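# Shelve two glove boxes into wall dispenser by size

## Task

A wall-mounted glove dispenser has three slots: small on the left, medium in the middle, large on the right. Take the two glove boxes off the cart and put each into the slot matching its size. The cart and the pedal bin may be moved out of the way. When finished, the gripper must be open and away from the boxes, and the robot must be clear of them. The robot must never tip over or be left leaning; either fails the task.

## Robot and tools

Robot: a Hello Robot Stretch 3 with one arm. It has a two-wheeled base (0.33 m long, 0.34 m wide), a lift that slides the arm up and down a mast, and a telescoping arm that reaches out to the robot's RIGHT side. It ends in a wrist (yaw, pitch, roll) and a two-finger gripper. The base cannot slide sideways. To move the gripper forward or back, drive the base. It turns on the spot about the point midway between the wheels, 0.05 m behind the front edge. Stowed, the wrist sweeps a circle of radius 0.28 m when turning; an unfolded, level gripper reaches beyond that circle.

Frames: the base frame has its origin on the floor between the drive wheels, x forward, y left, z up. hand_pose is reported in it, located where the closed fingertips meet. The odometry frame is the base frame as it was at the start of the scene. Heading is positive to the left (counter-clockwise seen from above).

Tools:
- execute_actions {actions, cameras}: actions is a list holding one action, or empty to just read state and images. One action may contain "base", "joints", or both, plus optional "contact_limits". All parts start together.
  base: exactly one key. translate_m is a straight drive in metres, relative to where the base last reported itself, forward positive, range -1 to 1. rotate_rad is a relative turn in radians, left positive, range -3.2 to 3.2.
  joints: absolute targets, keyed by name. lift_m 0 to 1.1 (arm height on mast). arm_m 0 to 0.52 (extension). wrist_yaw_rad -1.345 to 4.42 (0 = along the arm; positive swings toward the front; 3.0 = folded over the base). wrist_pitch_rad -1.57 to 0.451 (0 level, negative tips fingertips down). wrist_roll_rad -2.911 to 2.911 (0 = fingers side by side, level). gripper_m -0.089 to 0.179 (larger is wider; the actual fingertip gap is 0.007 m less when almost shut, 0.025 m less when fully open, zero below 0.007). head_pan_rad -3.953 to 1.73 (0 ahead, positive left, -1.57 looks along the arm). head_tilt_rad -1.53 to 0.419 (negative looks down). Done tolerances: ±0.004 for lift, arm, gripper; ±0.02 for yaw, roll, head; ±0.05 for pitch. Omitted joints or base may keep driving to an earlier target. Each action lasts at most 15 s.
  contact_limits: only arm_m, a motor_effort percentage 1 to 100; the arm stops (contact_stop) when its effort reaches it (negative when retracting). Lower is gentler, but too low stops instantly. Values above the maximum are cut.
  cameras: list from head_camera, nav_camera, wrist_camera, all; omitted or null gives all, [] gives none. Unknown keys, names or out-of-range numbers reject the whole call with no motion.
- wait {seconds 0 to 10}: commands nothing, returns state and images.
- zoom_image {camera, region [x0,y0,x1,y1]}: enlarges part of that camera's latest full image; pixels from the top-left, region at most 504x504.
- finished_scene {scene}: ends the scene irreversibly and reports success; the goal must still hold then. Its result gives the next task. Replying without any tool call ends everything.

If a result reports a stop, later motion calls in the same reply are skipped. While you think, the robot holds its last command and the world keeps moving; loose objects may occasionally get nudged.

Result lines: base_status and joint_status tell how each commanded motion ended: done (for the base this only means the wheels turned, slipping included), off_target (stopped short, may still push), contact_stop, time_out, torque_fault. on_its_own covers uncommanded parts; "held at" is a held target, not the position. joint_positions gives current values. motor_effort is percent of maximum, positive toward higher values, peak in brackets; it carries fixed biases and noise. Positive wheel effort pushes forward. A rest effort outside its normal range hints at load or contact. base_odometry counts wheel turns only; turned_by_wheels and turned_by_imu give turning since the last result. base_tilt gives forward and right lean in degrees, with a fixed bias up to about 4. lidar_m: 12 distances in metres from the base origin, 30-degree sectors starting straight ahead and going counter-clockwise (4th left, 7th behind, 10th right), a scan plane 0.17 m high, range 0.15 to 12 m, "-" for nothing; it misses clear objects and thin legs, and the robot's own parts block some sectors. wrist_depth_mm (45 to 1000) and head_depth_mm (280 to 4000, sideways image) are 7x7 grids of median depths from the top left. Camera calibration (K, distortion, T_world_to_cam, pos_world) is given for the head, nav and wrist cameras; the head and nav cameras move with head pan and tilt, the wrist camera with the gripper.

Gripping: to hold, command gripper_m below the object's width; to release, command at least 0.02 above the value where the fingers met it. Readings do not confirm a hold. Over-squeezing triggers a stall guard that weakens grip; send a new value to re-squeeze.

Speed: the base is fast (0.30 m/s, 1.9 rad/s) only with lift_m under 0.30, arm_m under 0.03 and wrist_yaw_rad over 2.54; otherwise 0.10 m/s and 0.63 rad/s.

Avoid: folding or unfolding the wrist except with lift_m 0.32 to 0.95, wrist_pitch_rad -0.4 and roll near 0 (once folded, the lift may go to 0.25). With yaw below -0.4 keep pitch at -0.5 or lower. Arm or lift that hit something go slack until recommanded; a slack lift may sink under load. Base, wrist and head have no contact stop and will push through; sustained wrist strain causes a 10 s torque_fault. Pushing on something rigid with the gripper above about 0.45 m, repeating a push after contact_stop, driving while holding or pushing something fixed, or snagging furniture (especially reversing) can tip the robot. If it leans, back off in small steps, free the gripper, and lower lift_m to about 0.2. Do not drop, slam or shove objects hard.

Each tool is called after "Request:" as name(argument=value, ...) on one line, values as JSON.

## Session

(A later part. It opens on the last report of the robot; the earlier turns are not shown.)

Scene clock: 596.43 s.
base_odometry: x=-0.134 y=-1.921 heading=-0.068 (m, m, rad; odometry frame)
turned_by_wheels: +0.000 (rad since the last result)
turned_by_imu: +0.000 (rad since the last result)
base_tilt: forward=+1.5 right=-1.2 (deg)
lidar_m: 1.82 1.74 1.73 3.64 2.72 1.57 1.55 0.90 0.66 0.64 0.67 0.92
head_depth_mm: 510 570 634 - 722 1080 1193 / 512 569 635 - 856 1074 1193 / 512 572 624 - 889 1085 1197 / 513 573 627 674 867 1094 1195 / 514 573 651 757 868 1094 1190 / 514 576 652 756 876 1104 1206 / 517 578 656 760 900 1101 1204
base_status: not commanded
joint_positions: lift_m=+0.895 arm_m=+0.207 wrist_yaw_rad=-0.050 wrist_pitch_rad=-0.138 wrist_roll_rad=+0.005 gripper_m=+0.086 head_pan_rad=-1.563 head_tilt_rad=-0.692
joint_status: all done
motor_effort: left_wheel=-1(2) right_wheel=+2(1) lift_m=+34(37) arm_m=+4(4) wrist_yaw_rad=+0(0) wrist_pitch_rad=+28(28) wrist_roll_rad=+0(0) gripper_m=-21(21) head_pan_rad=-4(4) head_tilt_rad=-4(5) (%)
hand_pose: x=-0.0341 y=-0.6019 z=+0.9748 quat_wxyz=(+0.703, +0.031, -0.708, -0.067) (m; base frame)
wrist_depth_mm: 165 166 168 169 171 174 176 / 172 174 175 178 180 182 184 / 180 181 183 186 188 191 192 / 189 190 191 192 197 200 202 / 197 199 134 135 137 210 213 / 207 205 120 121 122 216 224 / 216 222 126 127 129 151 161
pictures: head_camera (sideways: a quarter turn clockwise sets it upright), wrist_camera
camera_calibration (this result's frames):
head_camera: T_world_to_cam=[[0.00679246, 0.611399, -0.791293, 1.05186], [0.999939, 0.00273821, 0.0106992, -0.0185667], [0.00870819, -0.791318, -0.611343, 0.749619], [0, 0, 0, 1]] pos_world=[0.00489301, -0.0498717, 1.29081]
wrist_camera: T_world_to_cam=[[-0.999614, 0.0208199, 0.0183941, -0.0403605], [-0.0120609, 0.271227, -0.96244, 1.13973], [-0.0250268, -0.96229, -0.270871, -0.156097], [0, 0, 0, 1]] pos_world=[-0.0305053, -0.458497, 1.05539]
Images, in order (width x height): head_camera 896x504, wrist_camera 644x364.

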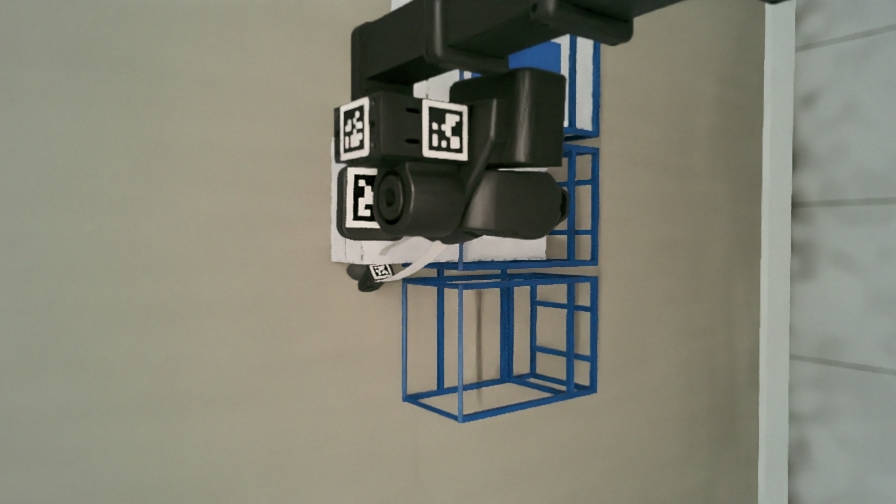

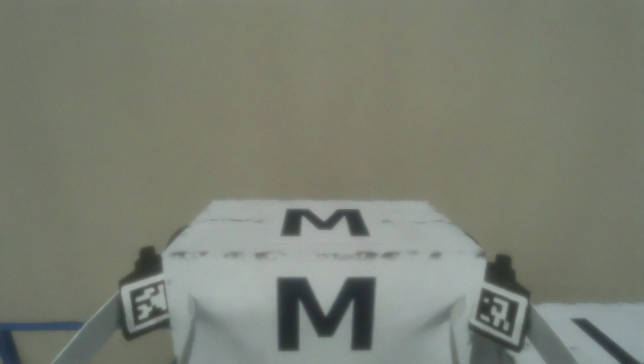

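Request:
execute_actions(actions=[{"joints": {"lift_m": 0.875}}], cameras=["wrist_camera"])

Scene clock: 602.50 s.
base_odometry: x=-0.134 y=-1.921 heading=-0.068 (m, m, rad; odometry frame)
turned_by_wheels: +0.000 (rad since the last result)
turned_by_imu: +0.000 (rad since the last result)
base_tilt: forward=+1.5 right=-1.2 (deg)
lidar_m: 1.82 1.74 1.73 3.65 2.72 1.57 1.54 0.90 0.66 0.64 0.67 0.92
head_depth_mm: 510 570 648 - 746 1109 1195 / 511 571 647 - 931 1080 1201 / 513 572 636 - 935 1084 1195 / 514 573 638 670 747 1094 1205 / 514 578 652 754 870 1094 1193 / 516 576 652 756 875 1095 1205 / 516 577 656 759 900 1101 1195
base_status: not commanded
joint_positions: lift_m=+0.875 arm_m=+0.207 wrist_yaw_rad=-0.050 wrist_pitch_rad=-0.138 wrist_roll_rad=+0.005 gripper_m=+0.086 head_pan_rad=-1.563 head_tilt_rad=-0.692
joint_status: all done
motor_effort: left_wheel=-1(1) right_wheel=+1(1) lift_m=+35(36) arm_m=+4(4) wrist_yaw_rad=+0(0) wrist_pitch_rad=+28(28) wrist_roll_rad=+0(0) gripper_m=-22(22) head_pan_rad=-5(4) head_tilt_rad=-5(4) (%)
hand_pose: x=-0.0341 y=-0.6019 z=+0.9547 quat_wxyz=(+0.703, +0.031, -0.708, -0.067) (m; base frame)
wrist_depth_mm: 165 166 168 170 171 174 176 / 172 173 176 177 179 181 185 / 179 181 184 186 188 190 192 / 188 190 191 193 196 199 203 / 196 198 134 135 136 210 214 / 207 205 120 121 122 161 171 / 217 221 126 127 129 144 133
pictures: wrist_camera
camera_calibration (this result's frames):
wrist_camera: T_world_to_cam=[[-0.999614, 0.0208197, 0.0183939, -0.0399922], [-0.0120608, 0.271227, -0.96244, 1.12047], [-0.0250266, -0.96229, -0.270871, -0.161518], [0, 0, 0, 1]] pos_world=[-0.0305052, -0.458497, 1.03537]
Images, in order (width x height): wrist_camera 644x364.

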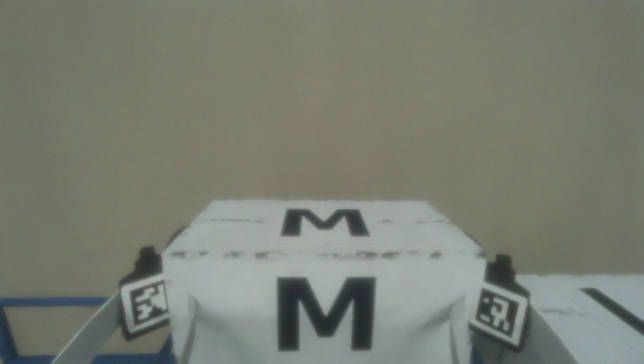

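Request:
execute_actions(actions=[{"joints": {"lift_m": 0.856}}], cameras=["wrist_camera"])

Scene clock: 607.50 s.
base_odometry: x=-0.134 y=-1.921 heading=-0.068 (m, m, rad; odometry frame)
turned_by_wheels: +0.000 (rad since the last result)
turned_by_imu: +0.000 (rad since the last result)
base_tilt: forward=+1.5 right=-1.2 (deg)
lidar_m: 1.82 1.74 1.73 3.63 2.72 1.56 1.55 0.90 0.66 0.64 0.67 0.91
head_depth_mm: 510 570 645 628 - 1115 1175 / 511 570 647 - 938 1078 1193 / 513 572 644 - 935 1087 1196 / 513 575 646 667 749 1093 1202 / 515 577 653 753 869 1101 1199 / 515 576 653 756 875 1098 1205 / 517 577 657 757 900 1115 1196
base_status: not commanded
joint_positions: lift_m=+0.856 arm_m=+0.207 wrist_yaw_rad=-0.049 wrist_pitch_rad=-0.138 wrist_roll_rad=+0.005 gripper_m=+0.086 head_pan_rad=-1.563 head_tilt_rad=-0.692
joint_status: all done
motor_effort: left_wheel=-1(1) right_wheel=+2(1) lift_m=+34(34) arm_m=+4(4) wrist_yaw_rad=-1(0) wrist_pitch_rad=+28(28) wrist_roll_rad=+0(0) gripper_m=-21(21) head_pan_rad=-5(4) head_tilt_rad=-5(5) (%)
hand_pose: x=-0.0337 y=-0.6019 z=+0.9358 quat_wxyz=(+0.703, +0.032, -0.708, -0.066) (m; base frame)
wrist_depth_mm: 165 166 169 170 171 173 176 / 172 173 176 178 179 182 185 / 180 182 183 186 188 190 193 / 188 190 191 193 196 200 202 / 197 199 133 135 136 208 210 / 208 202 120 120 122 130 138 / 216 215 126 127 128 139 115
pictures: wrist_camera
camera_calibration (this result's frames):
wrist_camera: T_world_to_cam=[[-0.999643, 0.019401, 0.0183954, -0.0401441], [-0.0124472, 0.27121, -0.96244, 1.10218], [-0.0236614, -0.962325, -0.270871, -0.166644], [0, 0, 0, 1]] pos_world=[-0.0303536, -0.45851, 1.01638]
Images, in order (width x height): wrist_camera 644x364.

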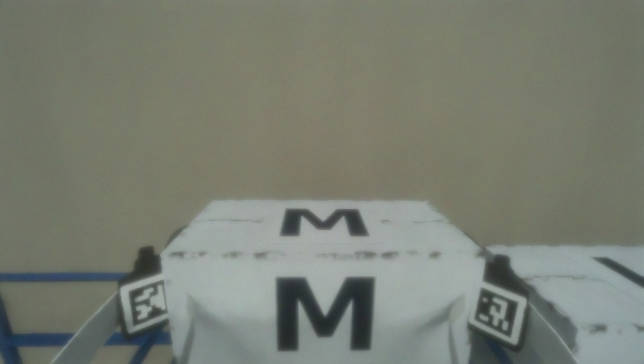

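Request:
execute_actions(actions=[{"joints": {"lift_m": 0.846}}], cameras=[])

Request:
execute_actions(actions=[{"joints": {"gripper_m": 0.13}}], cameras=["wrist_camera"])

Scene clock: 612.50 s.
base_odometry: x=-0.134 y=-1.921 heading=-0.068 (m, m, rad; odometry frame)
turned_by_wheels: +0.000 (rad since the last result)
turned_by_imu: +0.000 (rad since the last result)
base_tilt: forward=+1.5 right=-1.2 (deg)
lidar_m: 1.81 1.74 1.73 3.64 2.73 1.57 1.55 0.90 0.66 0.64 0.67 0.92
head_depth_mm: 509 569 645 627 - 1113 1190 / 512 570 645 655 - 1083 1195 / 513 573 649 - - 1091 1198 / 513 573 650 661 751 1098 1200 / 515 574 652 757 866 1092 1198 / 516 578 652 754 876 1104 1197 / 516 578 654 758 899 1106 1197
base_status: not commanded
joint_positions: lift_m=+0.846 arm_m=+0.207 wrist_yaw_rad=-0.049 wrist_pitch_rad=-0.138 wrist_roll_rad=+0.005 gripper_m=+0.086 head_pan_rad=-1.563 head_tilt_rad=-0.692
joint_status: all done
motor_effort: left_wheel=-1(1) right_wheel=+2(1) lift_m=+34(37) arm_m=+3(4) wrist_yaw_rad=-1(1) wrist_pitch_rad=+28(28) wrist_roll_rad=+0(0) gripper_m=-22(21) head_pan_rad=-4(4) head_tilt_rad=-5(4) (%)
hand_pose: x=-0.0336 y=-0.6019 z=+0.9258 quat_wxyz=(+0.703, +0.032, -0.708, -0.066) (m; base frame)
wrist_depth_mm: 165 167 168 170 172 173 175 / 172 174 176 177 179 182 183 / 179 182 184 186 188 190 192 / 189 189 191 193 196 200 202 / 197 199 133 135 137 166 169 / 207 199 120 120 122 128 121 / 214 221 126 128 129 134 114
pictures: none
No camera images: the call's "cameras" was empty. Leave "cameras" out to get every camera's image.

Scene clock: 613.63 s.
base_odometry: x=-0.134 y=-1.921 heading=-0.068 (m, m, rad; odometry frame)
turned_by_wheels: +0.000 (rad since the last result)
turned_by_imu: +0.000 (rad since the last result)
base_tilt: forward=+1.5 right=-1.2 (deg)
lidar_m: 1.81 1.74 1.72 3.64 2.72 1.57 1.54 0.90 0.66 0.64 0.67 0.92
head_depth_mm: 510 571 645 627 - 1117 1195 / 511 572 647 656 - 1079 1199 / 512 574 649 - - 1092 1203 / 513 574 649 662 750 1093 1198 / 515 575 652 756 871 1091 1199 / 515 577 653 755 873 1101 1207 / 517 577 654 761 894 1104 1200
base_status: not commanded
joint_positions: lift_m=+0.846 arm_m=+0.207 wrist_yaw_rad=-0.046 wrist_pitch_rad=-0.135 wrist_roll_rad=+0.005 gripper_m=+0.130 head_pan_rad=-1.563 head_tilt_rad=-0.692
joint_status: all done
motor_effort: left_wheel=-1(1) right_wheel=+1(1) lift_m=+34(34) arm_m=+3(4) wrist_yaw_rad=-3(3) wrist_pitch_rad=+27(28) wrist_roll_rad=+0(0) gripper_m=-4(86) head_pan_rad=-4(4) head_tilt_rad=-5(4) (%)
hand_pose: x=-0.0330 y=-0.6021 z=+0.9264 quat_wxyz=(+0.703, +0.032, -0.708, -0.064) (m; base frame)
wrist_depth_mm: 165 167 169 170 172 173 175 / 173 174 176 177 180 181 183 / 181 182 183 185 188 190 191 / 189 190 192 194 197 200 201 / 198 199 159 160 161 185 170 / 208 200 126 126 126 129 122 / 215 221 130 129 130 136 114
pictures: wrist_camera
camera_calibration (this result's frames):
wrist_camera: T_world_to_cam=[[-0.999691, 0.0166529, 0.0184581, -0.0409894], [-0.0133037, 0.268854, -0.963089, 1.09236], [-0.0210007, -0.963037, -0.268549, -0.171848], [0, 0, 0, 1]] pos_world=[-0.0300533, -0.458497, 1.00664]
Images, in order (width x height): wrist_camera 644x364.

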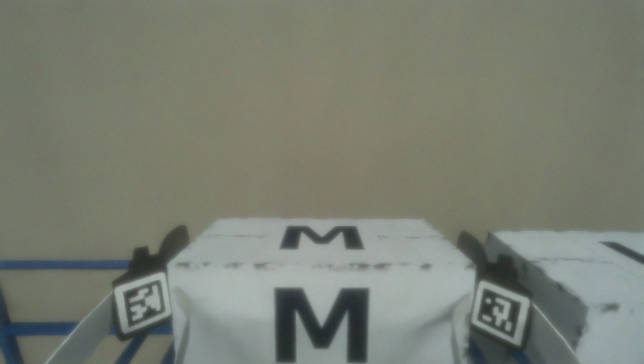

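Request:
execute_actions(actions=[{"joints": {"gripper_m": 0.145}}], cameras=["wrist_camera"])

Scene clock: 623.10 s.
base_odometry: x=-0.134 y=-1.921 heading=-0.068 (m, m, rad; odometry frame)
turned_by_wheels: +0.000 (rad since the last result)
turned_by_imu: +0.000 (rad since the last result)
base_tilt: forward=+1.5 right=-1.2 (deg)
lidar_m: 1.81 1.74 1.73 3.65 2.73 1.57 1.54 0.90 0.66 0.64 0.66 0.92
head_depth_mm: 510 567 644 627 - 1111 1202 / 511 573 648 654 - 1077 1196 / 513 570 649 - - 1083 1191 / 512 575 652 662 750 1086 1194 / 515 575 653 756 870 1094 1193 / 516 577 654 753 873 1101 1208 / 518 576 655 758 898 1106 1198
base_status: not commanded
joint_positions: lift_m=+0.846 arm_m=+0.207 wrist_yaw_rad=-0.046 wrist_pitch_rad=-0.093 wrist_roll_rad=+0.005 gripper_m=+0.145 head_pan_rad=-1.563 head_tilt_rad=-0.692
joint_status: all done
motor_effort: left_wheel=-1(1) right_wheel=+0(0) lift_m=+34(34) arm_m=+4(3) wrist_yaw_rad=-4(4) wrist_pitch_rad=+12(28) wrist_roll_rad=+0(0) gripper_m=+2(70) head_pan_rad=-4(4) head_tilt_rad=-5(5) (%)
hand_pose: x=-0.0330 y=-0.6044 z=+0.9370 quat_wxyz=(+0.704, +0.017, -0.708, -0.049) (m; base frame)
wrist_depth_mm: 168 169 172 173 175 177 179 / 174 176 177 180 181 183 185 / 181 182 185 187 189 190 193 / 188 189 192 194 195 198 200 / 195 196 197 199 201 205 207 / 201 - 131 131 131 139 140 / 211 210 128 128 129 141 112
pictures: wrist_camera
camera_calibration (this result's frames):
wrist_camera: T_world_to_cam=[[-0.999662, 0.0169601, 0.0196831, -0.0420871], [-0.0153, 0.228024, -0.973535, 1.08824], [-0.0209995, -0.973508, -0.227688, -0.215773], [0, 0, 0, 1]] pos_world=[-0.029954, -0.457488, 1.01114]
Images, in order (width x height): wrist_camera 644x364.

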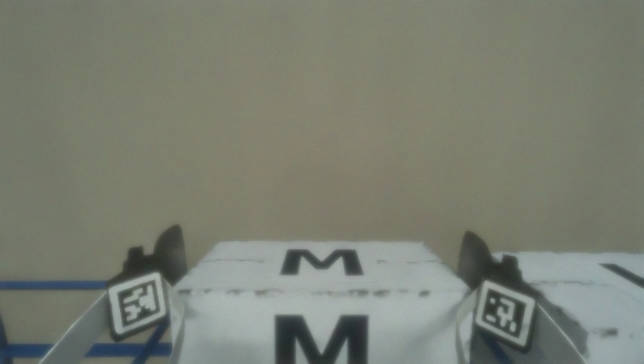

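Request:
execute_actions(actions=[{"joints": {"lift_m": 0.885}}], cameras=["wrist_camera"])

Request:
execute_actions(actions=[{"joints": {"arm_m": 0.005}}], cameras=["head_camera", "wrist_camera"])

Scene clock: 629.00 s.
base_odometry: x=-0.134 y=-1.921 heading=-0.068 (m, m, rad; odometry frame)
turned_by_wheels: +0.000 (rad since the last result)
turned_by_imu: +0.000 (rad since the last result)
base_tilt: forward=+1.5 right=-1.3 (deg)
lidar_m: 1.82 1.74 1.73 3.64 2.72 1.57 1.55 0.90 0.66 0.64 0.67 0.92
head_depth_mm: 510 569 645 - 737 1079 1198 / 513 570 636 - 936 1083 1196 / 511 572 636 - 933 1095 1189 / 514 573 638 668 744 1090 1190 / 516 576 653 753 869 1096 1198 / 516 576 655 755 876 1101 1200 / 517 579 655 759 899 1105 1199
base_status: not commanded
joint_positions: lift_m=+0.885 arm_m=+0.207 wrist_yaw_rad=-0.048 wrist_pitch_rad=-0.084 wrist_roll_rad=+0.005 gripper_m=+0.145 head_pan_rad=-1.563 head_tilt_rad=-0.692
joint_status: all done
motor_effort: left_wheel=+0(1) right_wheel=+0(0) lift_m=+48(51) arm_m=+4(4) wrist_yaw_rad=-1(4) wrist_pitch_rad=+9(12) wrist_roll_rad=+0(0) gripper_m=+1(2) head_pan_rad=-4(4) head_tilt_rad=-4(4) (%)
hand_pose: x=-0.0336 y=-0.6048 z=+0.9778 quat_wxyz=(+0.704, +0.013, -0.708, -0.047) (m; base frame)
wrist_depth_mm: 168 169 172 173 177 177 179 / 174 176 177 180 181 184 185 / 181 182 185 187 189 192 193 / 188 189 191 194 196 199 201 / 194 196 198 200 205 206 208 / 202 - 207 209 212 - 217 / 207 215 162 162 171 163 166
pictures: wrist_camera
camera_calibration (this result's frames):
wrist_camera: T_world_to_cam=[[-0.999608, 0.0196401, 0.0199474, -0.0421729], [-0.0151576, 0.21933, -0.975533, 1.12478], [-0.0235347, -0.975453, -0.218946, -0.216676], [0, 0, 0, 1]] pos_world=[-0.0302067, -0.457227, 1.05066]
Images, in order (width x height): wrist_camera 644x364.

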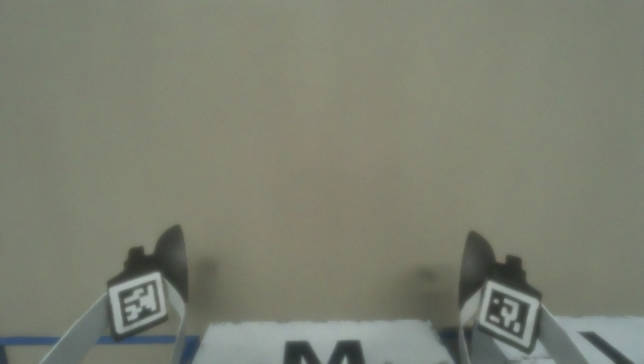

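Scene clock: 631.73 s.
base_odometry: x=-0.134 y=-1.921 heading=-0.068 (m, m, rad; odometry frame)
turned_by_wheels: +0.000 (rad since the last result)
turned_by_imu: +0.000 (rad since the last result)
base_tilt: forward=+1.5 right=-1.2 (deg)
lidar_m: 1.81 1.74 1.73 3.65 2.72 1.57 1.55 0.90 0.66 0.64 0.67 0.92
head_depth_mm: 511 569 648 635 742 - - / 511 572 649 652 722 - - / 512 573 648 636 692 - - / 513 573 651 654 719 1084 1194 / 515 577 651 755 873 1095 1196 / 515 575 654 753 874 1101 1197 / 517 577 655 761 901 1109 1202
base_status: not commanded
joint_positions: lift_m=+0.885 arm_m=+0.005 wrist_yaw_rad=-0.050 wrist_pitch_rad=-0.084 wrist_roll_rad=+0.005 gripper_m=+0.145 head_pan_rad=-1.563 head_tilt_rad=-0.692
joint_status: all done
motor_effort: left_wheel=-1(1) right_wheel=+0(1) lift_m=+48(48) arm_m=-3(3) wrist_yaw_rad=-1(1) wrist_pitch_rad=+9(9) wrist_roll_rad=+0(0) gripper_m=+0(0) head_pan_rad=-4(4) head_tilt_rad=-4(4) (%)
hand_pose: x=-0.0340 y=-0.4032 z=+0.9779 quat_wxyz=(+0.704, +0.012, -0.708, -0.048) (m; base frame)
wrist_depth_mm: 350 351 357 359 361 365 377 / 359 362 370 368 372 378 382 / 371 377 382 384 390 395 399 / 385 392 394 398 402 410 417 / 399 402 407 312 319 397 429 / 415 - 412 321 328 - 450 / 426 440 430 332 337 346 465
pictures: head_camera (sideways: a quarter turn clockwise sets it upright), wrist_camera
camera_calibration (this result's frames):
head_camera: T_world_to_cam=[[0.00679259, 0.61141, -0.791284, 1.05185], [0.999939, 0.0027377, 0.0106991, -0.0185666], [0.00870784, -0.791309, -0.611355, 0.749634], [0, 0, 0, 1]] pos_world=[0.00489299, -0.0498716, 1.29081]
wrist_camera: T_world_to_cam=[[-0.999578, 0.021107, 0.0199502, -0.0459131], [-0.0148406, 0.219267, -0.975552, 1.08059], [-0.0249654, -0.975437, -0.218861, -0.020194], [0, 0, 0, 1]] pos_world=[-0.0303612, -0.255667, 1.05067]
Images, in order (width x height): head_camera 896x504, wrist_camera 644x364.

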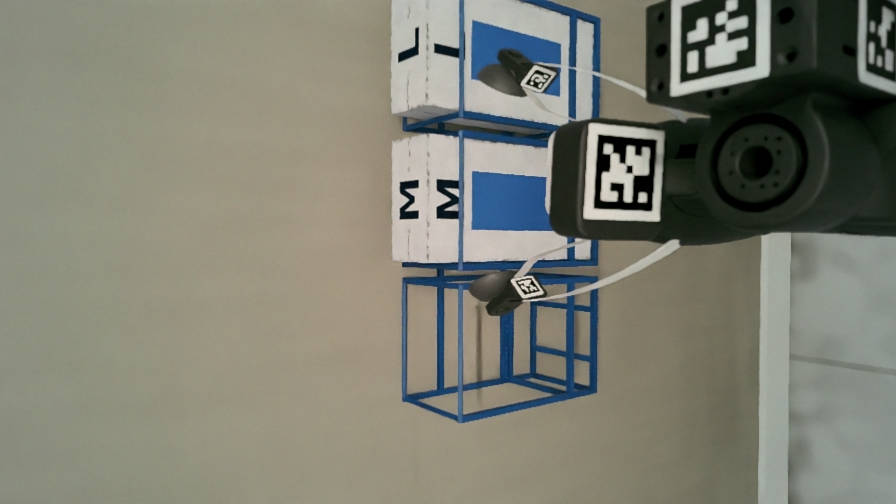

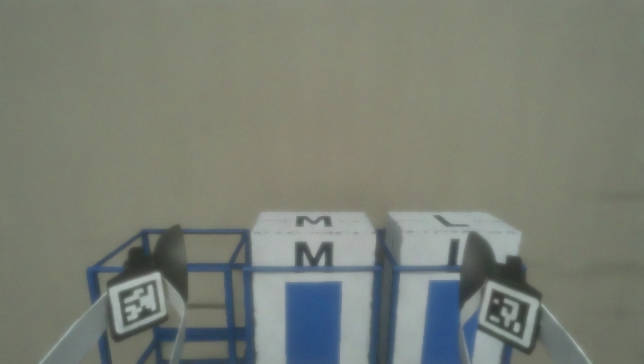

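Request:
execute_actions(actions=[{"joints": {"wrist_yaw_rad": 1.8, "wrist_pitch_rad": -0.4}}], cameras=["head_camera"])

Request:
finished_scene(scene=1)

Scene clock: 639.67 s.
base_odometry: x=-0.134 y=-1.921 heading=-0.068 (m, m, rad; odometry frame)
turned_by_wheels: +0.000 (rad since the last result)
turned_by_imu: +0.000 (rad since the last result)
base_tilt: forward=+1.5 right=-1.2 (deg)
lidar_m: 1.82 1.74 1.73 3.64 2.73 1.57 1.55 0.90 0.66 0.64 0.66 0.92
head_depth_mm: 511 570 646 631 722 - - / 512 573 649 648 750 - - / 512 573 648 638 734 - - / 514 572 653 654 737 1091 1217 / 515 575 654 752 869 1096 1223 / 516 576 653 755 877 1103 1233 / 518 579 657 762 901 1101 1247
base_status: not commanded
joint_positions: lift_m=+0.885 arm_m=+0.005 wrist_yaw_rad=+1.798 wrist_pitch_rad=-0.412 wrist_roll_rad=+0.005 gripper_m=+0.145 head_pan_rad=-1.563 head_tilt_rad=-0.692
joint_status: all done
motor_effort: left_wheel=-1(0) right_wheel=+0(1) lift_m=+48(48) arm_m=-2(3) wrist_yaw_rad=+1(1) wrist_pitch_rad=+5(8) wrist_roll_rad=+0(0) gripper_m=+1(1) head_pan_rad=-4(4) head_tilt_rad=-4(5) (%)
hand_pose: x=+0.1981 y=-0.0996 z=+0.8988 quat_wxyz=(+0.544, +0.633, -0.319, +0.450) (m; base frame)
wrist_depth_mm: - - - - - - 840 / - - - - - - 819 / - - - - - - 784 / - - - - - - 756 / - - - - - - 725 / - - - - - - 722 / - - - - - - 655
pictures: head_camera (sideways: a quarter turn clockwise sets it upright)
camera_calibration (this result's frames):
head_camera: T_world_to_cam=[[0.00679237, 0.61141, -0.791284, 1.05185], [0.999939, 0.00273806, 0.0106991, -0.0185666], [0.00870812, -0.791309, -0.611355, 0.749634], [0, 0, 0, 1]] pos_world=[0.00489301, -0.0498716, 1.29081]
Images, in order (width x height): head_camera 896x504.

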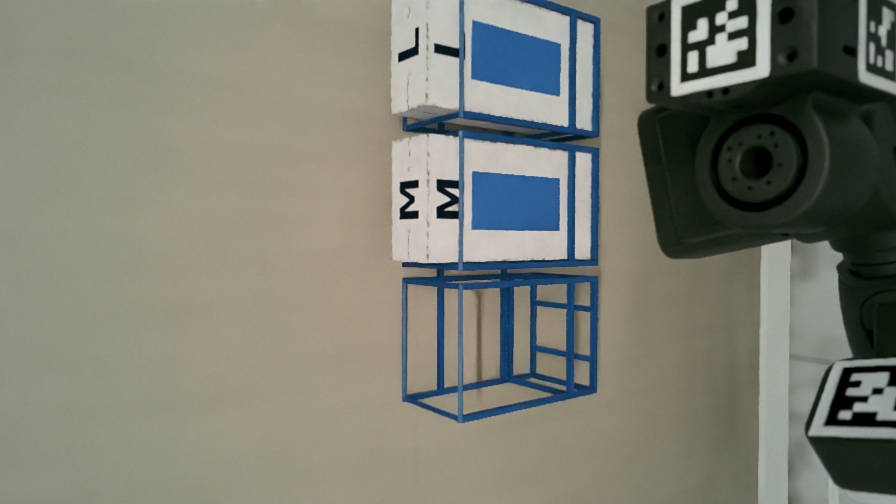

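The scene is finished: the task was done.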